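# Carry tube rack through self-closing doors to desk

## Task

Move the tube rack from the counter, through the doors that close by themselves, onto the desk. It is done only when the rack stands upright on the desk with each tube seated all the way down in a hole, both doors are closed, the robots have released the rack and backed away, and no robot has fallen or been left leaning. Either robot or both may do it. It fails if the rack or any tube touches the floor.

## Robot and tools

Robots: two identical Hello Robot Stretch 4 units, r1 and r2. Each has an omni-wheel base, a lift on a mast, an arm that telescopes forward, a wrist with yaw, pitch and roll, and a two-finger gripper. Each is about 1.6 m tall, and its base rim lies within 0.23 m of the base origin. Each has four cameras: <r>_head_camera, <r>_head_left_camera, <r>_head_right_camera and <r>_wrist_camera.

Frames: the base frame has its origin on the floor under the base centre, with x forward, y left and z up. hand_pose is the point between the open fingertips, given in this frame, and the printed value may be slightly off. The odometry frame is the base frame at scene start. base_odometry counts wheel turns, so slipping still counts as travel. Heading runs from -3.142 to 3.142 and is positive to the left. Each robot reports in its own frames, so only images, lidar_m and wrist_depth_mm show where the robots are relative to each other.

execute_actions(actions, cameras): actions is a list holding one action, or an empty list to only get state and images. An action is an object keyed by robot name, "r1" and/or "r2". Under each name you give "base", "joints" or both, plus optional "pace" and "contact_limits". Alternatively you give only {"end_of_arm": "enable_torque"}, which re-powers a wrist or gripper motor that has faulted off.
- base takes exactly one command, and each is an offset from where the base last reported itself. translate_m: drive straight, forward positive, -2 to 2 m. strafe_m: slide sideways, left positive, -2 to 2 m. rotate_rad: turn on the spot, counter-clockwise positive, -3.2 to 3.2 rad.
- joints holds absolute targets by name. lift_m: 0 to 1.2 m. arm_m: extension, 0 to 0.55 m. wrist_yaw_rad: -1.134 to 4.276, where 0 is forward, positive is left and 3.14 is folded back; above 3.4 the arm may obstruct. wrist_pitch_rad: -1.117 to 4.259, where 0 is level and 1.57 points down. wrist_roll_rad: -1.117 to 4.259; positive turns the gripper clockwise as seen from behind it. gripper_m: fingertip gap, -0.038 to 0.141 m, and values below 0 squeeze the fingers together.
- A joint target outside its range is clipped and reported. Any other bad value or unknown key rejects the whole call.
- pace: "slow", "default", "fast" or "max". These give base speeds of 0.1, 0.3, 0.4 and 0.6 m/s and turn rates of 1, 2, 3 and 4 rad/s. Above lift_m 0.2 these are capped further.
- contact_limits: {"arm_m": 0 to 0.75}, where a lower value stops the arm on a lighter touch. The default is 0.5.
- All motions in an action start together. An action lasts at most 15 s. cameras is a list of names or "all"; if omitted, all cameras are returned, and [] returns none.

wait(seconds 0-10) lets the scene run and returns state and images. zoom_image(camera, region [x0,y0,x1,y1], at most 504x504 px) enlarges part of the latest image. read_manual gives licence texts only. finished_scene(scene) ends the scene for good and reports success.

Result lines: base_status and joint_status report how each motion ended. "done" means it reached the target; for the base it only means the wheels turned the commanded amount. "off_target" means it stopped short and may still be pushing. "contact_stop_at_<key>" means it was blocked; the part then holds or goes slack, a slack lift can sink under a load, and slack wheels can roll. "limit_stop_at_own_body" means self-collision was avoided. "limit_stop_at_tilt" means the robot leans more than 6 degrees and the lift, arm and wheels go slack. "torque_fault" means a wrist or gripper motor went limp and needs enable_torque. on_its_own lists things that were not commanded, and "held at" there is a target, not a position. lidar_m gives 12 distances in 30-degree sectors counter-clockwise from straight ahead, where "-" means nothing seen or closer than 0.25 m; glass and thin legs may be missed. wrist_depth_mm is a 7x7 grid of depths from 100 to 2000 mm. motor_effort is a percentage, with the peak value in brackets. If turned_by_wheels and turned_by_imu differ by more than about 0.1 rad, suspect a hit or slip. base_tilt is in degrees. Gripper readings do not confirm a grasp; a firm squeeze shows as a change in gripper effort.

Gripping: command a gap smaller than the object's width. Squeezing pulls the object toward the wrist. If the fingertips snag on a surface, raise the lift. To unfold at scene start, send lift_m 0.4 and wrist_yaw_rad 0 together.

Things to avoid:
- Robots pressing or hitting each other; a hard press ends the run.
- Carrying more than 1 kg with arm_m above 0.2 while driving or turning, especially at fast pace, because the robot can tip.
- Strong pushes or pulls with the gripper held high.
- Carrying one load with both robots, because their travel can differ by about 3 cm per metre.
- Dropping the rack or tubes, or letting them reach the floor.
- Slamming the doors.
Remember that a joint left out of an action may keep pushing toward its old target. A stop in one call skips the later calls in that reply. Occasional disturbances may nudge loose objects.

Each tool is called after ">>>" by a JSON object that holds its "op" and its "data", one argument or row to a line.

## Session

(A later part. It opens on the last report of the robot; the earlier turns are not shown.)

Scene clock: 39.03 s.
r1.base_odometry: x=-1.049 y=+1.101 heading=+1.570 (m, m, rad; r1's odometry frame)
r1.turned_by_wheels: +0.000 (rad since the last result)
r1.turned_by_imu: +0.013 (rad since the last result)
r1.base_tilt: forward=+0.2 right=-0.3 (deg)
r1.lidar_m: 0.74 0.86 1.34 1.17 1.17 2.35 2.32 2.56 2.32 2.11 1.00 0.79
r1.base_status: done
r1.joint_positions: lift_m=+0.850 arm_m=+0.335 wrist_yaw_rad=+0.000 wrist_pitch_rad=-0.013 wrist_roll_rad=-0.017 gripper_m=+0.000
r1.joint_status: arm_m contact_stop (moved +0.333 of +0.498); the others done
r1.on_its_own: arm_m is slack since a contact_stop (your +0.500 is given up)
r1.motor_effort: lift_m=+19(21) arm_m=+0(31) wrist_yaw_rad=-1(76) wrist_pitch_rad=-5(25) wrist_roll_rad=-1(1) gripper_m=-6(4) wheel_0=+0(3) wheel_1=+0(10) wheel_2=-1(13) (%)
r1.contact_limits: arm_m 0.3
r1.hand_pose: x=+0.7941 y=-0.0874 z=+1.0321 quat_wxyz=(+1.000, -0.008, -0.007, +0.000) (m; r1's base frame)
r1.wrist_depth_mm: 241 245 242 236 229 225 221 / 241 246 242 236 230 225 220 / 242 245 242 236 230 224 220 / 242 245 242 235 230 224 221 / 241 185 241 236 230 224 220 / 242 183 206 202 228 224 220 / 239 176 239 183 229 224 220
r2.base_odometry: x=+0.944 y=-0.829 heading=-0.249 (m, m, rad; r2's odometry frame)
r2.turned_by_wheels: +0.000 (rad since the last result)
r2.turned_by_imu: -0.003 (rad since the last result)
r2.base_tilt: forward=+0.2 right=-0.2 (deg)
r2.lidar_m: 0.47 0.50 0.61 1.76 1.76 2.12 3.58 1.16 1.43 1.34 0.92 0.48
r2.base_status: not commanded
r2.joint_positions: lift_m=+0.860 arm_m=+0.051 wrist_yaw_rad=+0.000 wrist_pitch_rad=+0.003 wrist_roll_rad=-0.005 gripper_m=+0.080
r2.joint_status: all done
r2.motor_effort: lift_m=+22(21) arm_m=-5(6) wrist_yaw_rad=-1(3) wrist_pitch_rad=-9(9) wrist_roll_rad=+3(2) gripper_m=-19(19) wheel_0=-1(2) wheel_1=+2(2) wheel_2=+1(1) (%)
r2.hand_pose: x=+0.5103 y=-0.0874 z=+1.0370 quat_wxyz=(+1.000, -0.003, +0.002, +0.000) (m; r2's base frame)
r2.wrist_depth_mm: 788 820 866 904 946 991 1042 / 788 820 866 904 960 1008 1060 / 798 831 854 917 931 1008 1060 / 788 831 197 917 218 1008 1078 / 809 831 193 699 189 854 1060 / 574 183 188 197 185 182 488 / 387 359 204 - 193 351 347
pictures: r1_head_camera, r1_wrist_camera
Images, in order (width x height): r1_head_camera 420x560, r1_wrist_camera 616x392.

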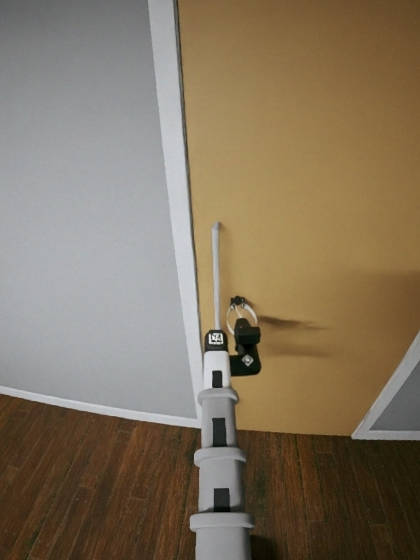

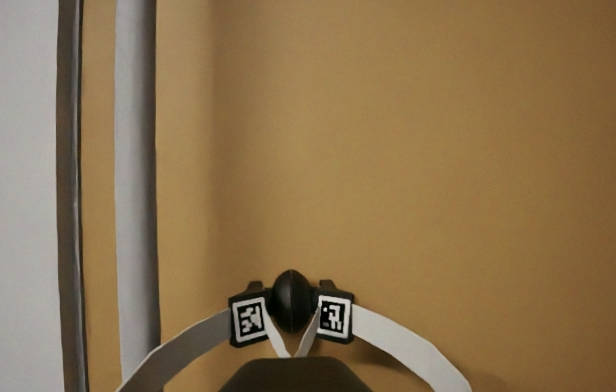

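>>> {"op": "execute_actions", "data": {
  "actions": [
    {"r1":{"joints":{"arm_m":0.2,"gripper_m":0.08}},"r2":{"base":{"translate_m":-0.3}}}
  ],
  "cameras": []
}}

>>> {"op": "execute_actions", "data": {
  "actions": [
    {"r1":{"base":{"strafe_m":0.085}}}
  ],
  "cameras": []
}}

>>> {"op": "execute_actions", "data": {
  "actions": [
    {"r1":{"joints":{"arm_m":0.3}}}
  ],
  "cameras": []
}}

>>> {"op": "execute_actions", "data": {
  "actions": [
    {"r1":{"joints":{"gripper_m":-0.03}}}
  ],
  "cameras": ["r1_wrist_camera"]
}}

Scene clock: 43.10 s.
r1.base_odometry: x=-1.049 y=+1.101 heading=+1.570 (m, m, rad; r1's odometry frame)
r1.turned_by_wheels: +0.000 (rad since the last result)
r1.turned_by_imu: -0.001 (rad since the last result)
r1.base_tilt: forward=+0.2 right=-0.3 (deg)
r1.lidar_m: 0.71 0.85 1.35 1.23 0.93 2.35 2.33 2.55 2.31 2.07 1.01 0.80
r1.base_status: not commanded
r1.joint_positions: lift_m=+0.850 arm_m=+0.201 wrist_yaw_rad=+0.000 wrist_pitch_rad=-0.013 wrist_roll_rad=-0.017 gripper_m=+0.080
r1.joint_status: all done
r1.motor_effort: lift_m=+19(19) arm_m=-5(0) wrist_yaw_rad=-2(1) wrist_pitch_rad=-6(4) wrist_roll_rad=-1(1) gripper_m=-3(6) wheel_0=+0(0) wheel_1=+0(0) wheel_2=-1(1) (%)
r1.hand_pose: x=+0.6603 y=-0.0874 z=+1.0321 quat_wxyz=(+1.000, -0.008, -0.007, +0.000) (m; r1's base frame)
r1.wrist_depth_mm: 399 379 377 370 364 353 345 / 402 377 375 368 362 353 345 / 397 379 375 366 362 351 345 / 399 377 377 373 362 351 347 / 399 377 375 370 359 351 345 / 397 377 217 370 199 351 345 / 399 375 377 151 362 349 345
r2.base_odometry: x=+0.653 y=-0.754 heading=-0.249 (m, m, rad; r2's odometry frame)
r2.turned_by_wheels: +0.000 (rad since the last result)
r2.turned_by_imu: +0.000 (rad since the last result)
r2.base_tilt: forward=+0.1 right=-0.1 (deg)
r2.lidar_m: 0.47 0.80 1.00 1.69 1.70 2.04 3.27 0.93 0.94 1.40 1.40 0.47
r2.base_status: done
r2.joint_positions: lift_m=+0.860 arm_m=+0.051 wrist_yaw_rad=+0.000 wrist_pitch_rad=+0.003 wrist_roll_rad=-0.005 gripper_m=+0.080
r2.joint_status: not commanded
r2.motor_effort: lift_m=+21(21) arm_m=-5(5) wrist_yaw_rad=+0(2) wrist_pitch_rad=-9(9) wrist_roll_rad=+3(3) gripper_m=-19(19) wheel_0=+1(2) wheel_1=-2(4) wheel_2=+0(9) (%)
r2.hand_pose: x=+0.5102 y=-0.0874 z=+1.0370 quat_wxyz=(+1.000, -0.003, +0.002, +0.000) (m; r2's base frame)
r2.wrist_depth_mm: 1042 1098 1138 1205 1255 1308 1366 / 1060 1098 1138 1182 1255 1308 1366 / 1042 1118 1138 1182 1255 1336 1397 / 1060 1098 196 1229 241 1336 1397 / 1042 1042 194 252 189 866 1308 / 569 183 188 196 185 182 683 / 525 554 202 - 192 661 691
pictures: none
No camera images: the call's "cameras" was empty. Leave "cameras" out to get every camera's image.

Scene clock: 44.47 s.
r1.base_odometry: x=-1.134 y=+1.101 heading=+1.570 (m, m, rad; r1's odometry frame)
r1.turned_by_wheels: +0.000 (rad since the last result)
r1.turned_by_imu: +0.000 (rad since the last result)
r1.base_tilt: forward=+0.2 right=-0.3 (deg)
r1.lidar_m: 0.74 0.90 1.35 1.18 0.85 2.34 2.31 2.54 2.41 2.14 1.03 0.81
r1.base_status: done
r1.joint_positions: lift_m=+0.850 arm_m=+0.201 wrist_yaw_rad=+0.000 wrist_pitch_rad=-0.013 wrist_roll_rad=-0.017 gripper_m=+0.080
r1.joint_status: not commanded
r1.motor_effort: lift_m=+19(19) arm_m=-5(5) wrist_yaw_rad=-3(2) wrist_pitch_rad=-4(5) wrist_roll_rad=-1(1) gripper_m=-1(2) wheel_0=+0(13) wheel_1=-1(5) wheel_2=-1(0) (%)
r1.hand_pose: x=+0.6603 y=-0.0874 z=+1.0321 quat_wxyz=(+1.000, -0.008, -0.007, +0.000) (m; r1's base frame)
r1.wrist_depth_mm: 410 399 384 379 373 366 355 / 413 402 382 379 375 366 357 / 413 402 384 379 373 364 357 / 410 402 377 379 375 364 357 / 410 402 382 379 373 366 355 / 410 399 217 379 199 362 355 / 407 397 377 151 370 359 353
r2.base_odometry: x=+0.653 y=-0.754 heading=-0.249 (m, m, rad; r2's odometry frame)
r2.turned_by_wheels: +0.000 (rad since the last result)
r2.turned_by_imu: -0.001 (rad since the last result)
r2.base_tilt: forward=+0.2 right=-0.2 (deg)
r2.lidar_m: 0.46 0.80 0.99 1.68 1.68 2.06 3.29 0.85 0.87 1.40 1.41 0.47
r2.base_status: not commanded
r2.joint_positions: lift_m=+0.860 arm_m=+0.051 wrist_yaw_rad=+0.000 wrist_pitch_rad=+0.003 wrist_roll_rad=-0.005 gripper_m=+0.080
r2.joint_status: not commanded
r2.motor_effort: lift_m=+21(21) arm_m=-5(4) wrist_yaw_rad=+0(0) wrist_pitch_rad=-8(9) wrist_roll_rad=+3(3) gripper_m=-20(21) wheel_0=+1(1) wheel_1=-1(1) wheel_2=+0(0) (%)
r2.hand_pose: x=+0.5102 y=-0.0874 z=+1.0370 quat_wxyz=(+1.000, -0.003, +0.002, +0.000) (m; r2's base frame)
r2.wrist_depth_mm: 1042 1098 1118 1205 1255 1336 1336 / 1060 1078 1138 1205 1255 1308 1366 / 1042 1098 1138 1205 1255 1336 1366 / 1060 1118 196 1229 257 1336 1397 / 1060 1042 194 699 189 854 1281 / 569 183 188 197 185 182 683 / 530 554 202 - 192 661 699
pictures: none
No camera images: the call's "cameras" was empty. Leave "cameras" out to get every camera's image.

Scene clock: 45.73 s.
r1.base_odometry: x=-1.134 y=+1.101 heading=+1.570 (m, m, rad; r1's odometry frame)
r1.turned_by_wheels: +0.000 (rad since the last result)
r1.turned_by_imu: +0.000 (rad since the last result)
r1.base_tilt: forward=+0.2 right=-0.2 (deg)
r1.lidar_m: 0.74 0.88 1.35 1.19 0.86 2.32 2.32 2.55 2.42 2.13 1.01 0.80
r1.base_status: not commanded
r1.joint_positions: lift_m=+0.850 arm_m=+0.299 wrist_yaw_rad=+0.000 wrist_pitch_rad=-0.013 wrist_roll_rad=-0.017 gripper_m=+0.080
r1.joint_status: all done
r1.motor_effort: lift_m=+19(19) arm_m=+5(7) wrist_yaw_rad=+0(0) wrist_pitch_rad=-5(6) wrist_roll_rad=-1(1) gripper_m=+2(0) wheel_0=+0(0) wheel_1=-1(1) wheel_2=-1(1) (%)
r1.hand_pose: x=+0.7585 y=-0.0874 z=+1.0321 quat_wxyz=(+1.000, -0.008, -0.007, +0.000) (m; r1's base frame)
r1.wrist_depth_mm: 304 285 289 279 277 271 266 / 303 283 289 279 276 270 264 / 304 283 289 281 278 270 264 / 304 282 290 279 276 271 263 / 306 282 286 279 277 270 265 / 304 283 217 281 198 268 265 / 303 278 278 151 276 267 265
r2.base_odometry: x=+0.653 y=-0.754 heading=-0.249 (m, m, rad; r2's odometry frame)
r2.turned_by_wheels: +0.000 (rad since the last result)
r2.turned_by_imu: -0.001 (rad since the last result)
r2.base_tilt: forward=+0.1 right=-0.1 (deg)
r2.lidar_m: 0.46 0.79 0.99 1.69 1.71 2.06 3.28 0.85 0.83 1.41 1.41 0.48
r2.base_status: not commanded
r2.joint_positions: lift_m=+0.860 arm_m=+0.051 wrist_yaw_rad=+0.000 wrist_pitch_rad=+0.003 wrist_roll_rad=-0.005 gripper_m=+0.080
r2.joint_status: not commanded
r2.motor_effort: lift_m=+21(21) arm_m=-5(5) wrist_yaw_rad=-2(1) wrist_pitch_rad=-8(9) wrist_roll_rad=+3(3) gripper_m=-17(20) wheel_0=+1(1) wheel_1=-2(1) wheel_2=+0(0) (%)
r2.hand_pose: x=+0.5102 y=-0.0874 z=+1.0370 quat_wxyz=(+1.000, -0.003, +0.002, +0.000) (m; r2's base frame)
r2.wrist_depth_mm: 1060 1098 1138 1182 1255 1308 1366 / 1060 1098 1138 1205 1255 1336 1366 / 1060 1098 1138 1182 1255 1336 1397 / 1060 1098 197 1205 218 1366 1366 / 1042 1042 193 699 189 854 1308 / 569 184 188 197 185 183 683 / 530 549 202 - 192 661 691
pictures: none
No camera images: the call's "cameras" was empty. Leave "cameras" out to get every camera's image.

Scene clock: 47.53 s.
r1.base_odometry: x=-1.134 y=+1.101 heading=+1.569 (m, m, rad; r1's odometry frame)
r1.turned_by_wheels: -0.001 (rad since the last result)
r1.turned_by_imu: -0.002 (rad since the last result)
r1.base_tilt: forward=+0.3 right=-0.3 (deg)
r1.lidar_m: 0.73 0.86 1.36 1.21 0.85 2.34 2.31 2.56 2.42 2.13 1.03 0.81
r1.base_status: not commanded
r1.joint_positions: lift_m=+0.850 arm_m=+0.299 wrist_yaw_rad=-0.007 wrist_pitch_rad=-0.013 wrist_roll_rad=-0.017 gripper_m=-0.029
r1.joint_status: all done
r1.on_its_own: wrist_yaw_rad is at rest, and its effort (+20) is outside its rest range (-13 to +13)
r1.motor_effort: lift_m=+19(19) arm_m=+4(5) wrist_yaw_rad=+20(21) wrist_pitch_rad=-4(5) wrist_roll_rad=-1(1) gripper_m=-26(25) wheel_0=-7(7) wheel_1=-3(4) wheel_2=-4(4) (%)
r1.hand_pose: x=+0.7581 y=-0.0895 z=+1.0321 quat_wxyz=(+1.000, -0.008, -0.007, -0.004) (m; r1's base frame)
r1.wrist_depth_mm: 301 282 279 271 268 263 259 / 303 282 278 271 266 263 258 / 303 281 278 271 267 263 258 / 301 281 277 271 267 263 257 / 301 281 277 270 265 260 259 / 301 279 185 203 182 263 256 / 298 150 274 203 267 258 259
r2.base_odometry: x=+0.653 y=-0.754 heading=-0.249 (m, m, rad; r2's odometry frame)
r2.turned_by_wheels: +0.000 (rad since the last result)
r2.turned_by_imu: -0.001 (rad since the last result)
r2.base_tilt: forward=+0.2 right=-0.2 (deg)
r2.lidar_m: 0.46 0.77 0.99 1.69 1.70 2.06 3.29 0.86 0.85 1.40 1.41 0.49
r2.base_status: not commanded
r2.joint_positions: lift_m=+0.860 arm_m=+0.051 wrist_yaw_rad=+0.000 wrist_pitch_rad=+0.003 wrist_roll_rad=-0.005 gripper_m=+0.080
r2.joint_status: not commanded
r2.motor_effort: lift_m=+21(21) arm_m=-5(5) wrist_yaw_rad=+1(0) wrist_pitch_rad=-8(8) wrist_roll_rad=+3(2) gripper_m=-19(22) wheel_0=+1(0) wheel_1=-1(2) wheel_2=+0(0) (%)
r2.hand_pose: x=+0.5102 y=-0.0874 z=+1.0370 quat_wxyz=(+1.000, -0.003, +0.002, +0.000) (m; r2's base frame)
r2.wrist_depth_mm: 1042 1078 1138 1182 1255 1336 1366 / 1060 1098 1138 1205 1255 1336 1366 / 1042 1078 1138 1205 1281 1366 1397 / 1060 1118 197 1205 219 1336 1397 / 1042 1042 193 699 189 854 1308 / 574 183 188 197 185 183 683 / 525 549 202 - 193 661 691
pictures: r1_wrist_camera
Images, in order (width x height): r1_wrist_camera 616x392.

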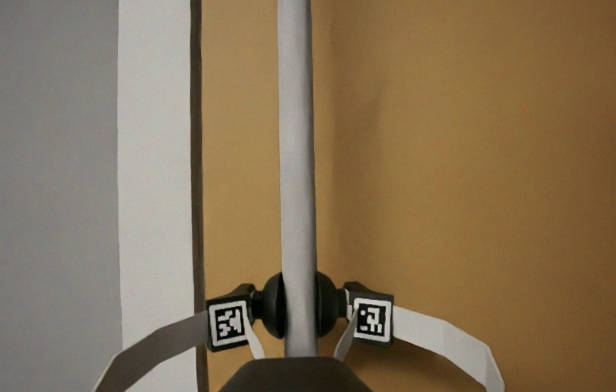

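>>> {"op": "execute_actions", "data": {
  "actions": [
    {"r1":{"base":{"strafe_m":-0.05},"joints":{"arm_m":0.03},"pace":"slow"}}
  ],
  "cameras": []
}}

>>> {"op": "execute_actions", "data": {
  "actions": [
    {"r1":{"base":{"translate_m":-0.24},"pace":"slow"}}
  ],
  "cameras": []
}}

>>> {"op": "execute_actions", "data": {
  "actions": [
    {"r1":{"base":{"strafe_m":-0.14},"pace":"slow"}}
  ],
  "cameras": ["r1_head_camera","r1_head_left_camera"]
}}

Scene clock: 53.73 s.
r1.base_odometry: x=-1.084 y=+1.101 heading=+1.569 (m, m, rad; r1's odometry frame)
r1.turned_by_wheels: +0.001 (rad since the last result)
r1.turned_by_imu: -0.001 (rad since the last result)
r1.base_tilt: forward=+0.2 right=-0.2 (deg)
r1.lidar_m: 0.47 0.85 1.34 1.22 0.89 2.35 2.32 2.56 2.36 2.12 0.96 0.56
r1.base_status: done
r1.joint_positions: lift_m=+0.850 arm_m=+0.031 wrist_yaw_rad=+0.005 wrist_pitch_rad=-0.011 wrist_roll_rad=-0.017 gripper_m=-0.029
r1.joint_status: all done
r1.on_its_own: wrist_yaw_rad is at rest, and its effort (-17) is outside its rest range (-13 to +13)
r1.motor_effort: lift_m=+19(19) arm_m=-6(9) wrist_yaw_rad=-17(80) wrist_pitch_rad=-10(10) wrist_roll_rad=-1(1) gripper_m=-25(25) wheel_0=+6(22) wheel_1=+1(6) wheel_2=+1(14) (%)
r1.hand_pose: x=+0.4909 y=-0.0859 z=+1.0315 quat_wxyz=(+1.000, -0.008, -0.006, +0.003) (m; r1's base frame)
r1.wrist_depth_mm: 585 580 264 278 296 317 334 / 591 569 263 279 297 315 332 / 603 580 263 277 296 315 332 / 591 569 260 277 294 314 330 / 591 574 263 278 293 314 330 / 591 574 195 202 289 312 330 / 597 154 256 203 287 314 329
r2.base_odometry: x=+0.653 y=-0.754 heading=-0.249 (m, m, rad; r2's odometry frame)
r2.turned_by_wheels: +0.000 (rad since the last result)
r2.turned_by_imu: -0.003 (rad since the last result)
r2.base_tilt: forward=+0.1 right=-0.1 (deg)
r2.lidar_m: 0.47 0.81 0.99 1.68 1.71 2.04 3.29 0.88 0.90 1.41 1.41 0.49
r2.base_status: not commanded
r2.joint_positions: lift_m=+0.860 arm_m=+0.051 wrist_yaw_rad=+0.000 wrist_pitch_rad=+0.003 wrist_roll_rad=-0.005 gripper_m=+0.080
r2.joint_status: not commanded
r2.motor_effort: lift_m=+21(21) arm_m=-5(5) wrist_yaw_rad=+1(0) wrist_pitch_rad=-8(8) wrist_roll_rad=+4(2) gripper_m=-18(21) wheel_0=+1(1) wheel_1=-2(1) wheel_2=+0(0) (%)
r2.hand_pose: x=+0.5102 y=-0.0874 z=+1.0370 quat_wxyz=(+1.000, -0.003, +0.002, +0.000) (m; r2's base frame)
r2.wrist_depth_mm: 1060 1098 1138 1205 1255 1308 1336 / 1060 1098 1138 1205 1255 1308 1366 / 1060 1098 1138 1205 1255 1336 1397 / 1060 1098 197 1205 219 1336 1397 / 1060 1042 193 699 189 854 1281 / 574 183 188 196 185 182 683 / 525 549 202 - 192 661 691
pictures: none
No camera images: the call's "cameras" was empty. Leave "cameras" out to get every camera's image.

Scene clock: 57.43 s.
r1.base_odometry: x=-1.085 y=+0.861 heading=+1.569 (m, m, rad; r1's odometry frame)
r1.turned_by_wheels: +0.000 (rad since the last result)
r1.turned_by_imu: -0.001 (rad since the last result)
r1.base_tilt: forward=+0.2 right=-0.3 (deg)
r1.lidar_m: 0.97 1.13 1.74 0.80 0.82 2.11 2.09 2.25 2.34 2.32 1.30 1.04
r1.base_status: done
r1.joint_positions: lift_m=+0.850 arm_m=+0.031 wrist_yaw_rad=+0.000 wrist_pitch_rad=-0.013 wrist_roll_rad=-0.017 gripper_m=-0.029
r1.joint_status: not commanded
r1.motor_effort: lift_m=+19(19) arm_m=-3(6) wrist_yaw_rad=-1(76) wrist_pitch_rad=-5(11) wrist_roll_rad=-1(1) gripper_m=-16(25) wheel_0=-2(21) wheel_1=+0(6) wheel_2=+0(10) (%)
r1.hand_pose: x=+0.4899 y=-0.0875 z=+1.0320 quat_wxyz=(+1.000, -0.008, -0.007, +0.000) (m; r1's base frame)
r1.wrist_depth_mm: 854 831 798 788 778 759 732 / 854 842 798 788 768 759 741 / 866 842 798 778 768 741 732 / 854 831 788 778 768 750 741 / 854 820 788 778 768 741 723 / 854 820 187 204 759 750 732 / 866 480 788 180 759 741 741
r2.base_odometry: x=+0.653 y=-0.754 heading=-0.249 (m, m, rad; r2's odometry frame)
r2.turned_by_wheels: +0.000 (rad since the last result)
r2.turned_by_imu: -0.002 (rad since the last result)
r2.base_tilt: forward=+0.2 right=-0.2 (deg)
r2.lidar_m: 0.46 0.81 0.99 1.68 1.71 2.05 3.28 0.81 1.15 1.40 1.41 0.48
r2.base_status: not commanded
r2.joint_positions: lift_m=+0.860 arm_m=+0.051 wrist_yaw_rad=+0.000 wrist_pitch_rad=+0.003 wrist_roll_rad=-0.005 gripper_m=+0.080
r2.joint_status: not commanded
r2.motor_effort: lift_m=+21(21) arm_m=-5(5) wrist_yaw_rad=-1(1) wrist_pitch_rad=-9(8) wrist_roll_rad=+2(3) gripper_m=-20(20) wheel_0=+1(1) wheel_1=-2(1) wheel_2=+0(0) (%)
r2.hand_pose: x=+0.5102 y=-0.0874 z=+1.0370 quat_wxyz=(+1.000, -0.003, +0.002, +0.000) (m; r2's base frame)
r2.wrist_depth_mm: 1042 1078 1138 1205 1255 1336 1336 / 1042 1098 1138 1205 1255 1336 1366 / 1042 1098 1138 1205 1255 1336 1366 / 1060 1118 197 1205 218 1336 1366 / 1060 1042 193 699 189 854 1308 / 574 183 188 196 185 182 683 / 525 549 202 - 192 661 691
pictures: none
No camera images: the call's "cameras" was empty. Leave "cameras" out to get every camera's image.

Scene clock: 59.97 s.
r1.base_odometry: x=-0.945 y=+0.861 heading=+1.569 (m, m, rad; r1's odometry frame)
r1.turned_by_wheels: +0.000 (rad since the last result)
r1.turned_by_imu: -0.001 (rad since the last result)
r1.base_tilt: forward=+0.3 right=-0.3 (deg)
r1.lidar_m: 0.98 1.11 1.70 0.94 0.96 2.15 2.08 2.29 2.19 2.18 1.31 1.04
r1.base_status: done
r1.joint_positions: lift_m=+0.850 arm_m=+0.031 wrist_yaw_rad=+0.000 wrist_pitch_rad=-0.013 wrist_roll_rad=-0.017 gripper_m=-0.029
r1.joint_status: not commanded
r1.motor_effort: lift_m=+19(19) arm_m=-3(3) wrist_yaw_rad=-1(1) wrist_pitch_rad=-5(5) wrist_roll_rad=-1(1) gripper_m=-18(17) wheel_0=+3(5) wheel_1=-2(6) wheel_2=+0(1) (%)
r1.hand_pose: x=+0.4899 y=-0.0875 z=+1.0320 quat_wxyz=(+1.000, -0.008, -0.007, +0.000) (m; r1's base frame)
r1.wrist_depth_mm: 831 820 798 768 750 723 715 / 831 809 788 768 750 741 715 / 842 820 778 768 741 741 715 / 831 820 778 768 750 750 715 / 831 798 788 768 750 723 723 / 820 809 186 204 741 732 723 / 831 466 788 180 759 723 723
r2.base_odometry: x=+0.653 y=-0.754 heading=-0.249 (m, m, rad; r2's odometry frame)
r2.turned_by_wheels: +0.000 (rad since the last result)
r2.turned_by_imu: -0.001 (rad since the last result)
r2.base_tilt: forward=+0.2 right=-0.3 (deg)
r2.lidar_m: 0.46 0.80 0.98 1.69 1.72 2.05 3.27 0.95 1.31 1.40 1.41 0.49
r2.base_status: not commanded
r2.joint_positions: lift_m=+0.860 arm_m=+0.051 wrist_yaw_rad=+0.000 wrist_pitch_rad=+0.003 wrist_roll_rad=-0.005 gripper_m=+0.080
r2.joint_status: not commanded
r2.motor_effort: lift_m=+21(21) arm_m=-5(5) wrist_yaw_rad=+0(1) wrist_pitch_rad=-8(8) wrist_roll_rad=+2(2) gripper_m=-17(19) wheel_0=+1(1) wheel_1=-2(2) wheel_2=+0(0) (%)
r2.hand_pose: x=+0.5102 y=-0.0874 z=+1.0370 quat_wxyz=(+1.000, -0.003, +0.002, +0.000) (m; r2's base frame)
r2.wrist_depth_mm: 1042 1078 1138 1182 1229 1308 1366 / 1060 1078 1160 1229 1255 1336 1366 / 1060 1098 1138 1205 1229 1336 1397 / 1060 1098 197 1205 219 1336 1366 / 1060 1042 193 691 189 854 1308 / 574 183 188 197 185 182 683 / 525 549 202 - 192 661 691
pictures: r1_head_camera, r1_head_left_camera
Images, in order (width x height): r1_head_camera 420x560, r1_head_left_camera 420x672.

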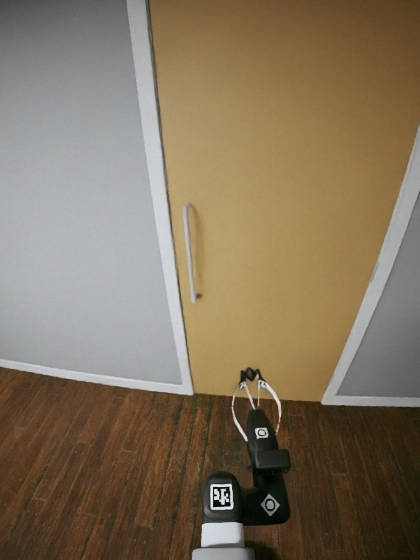

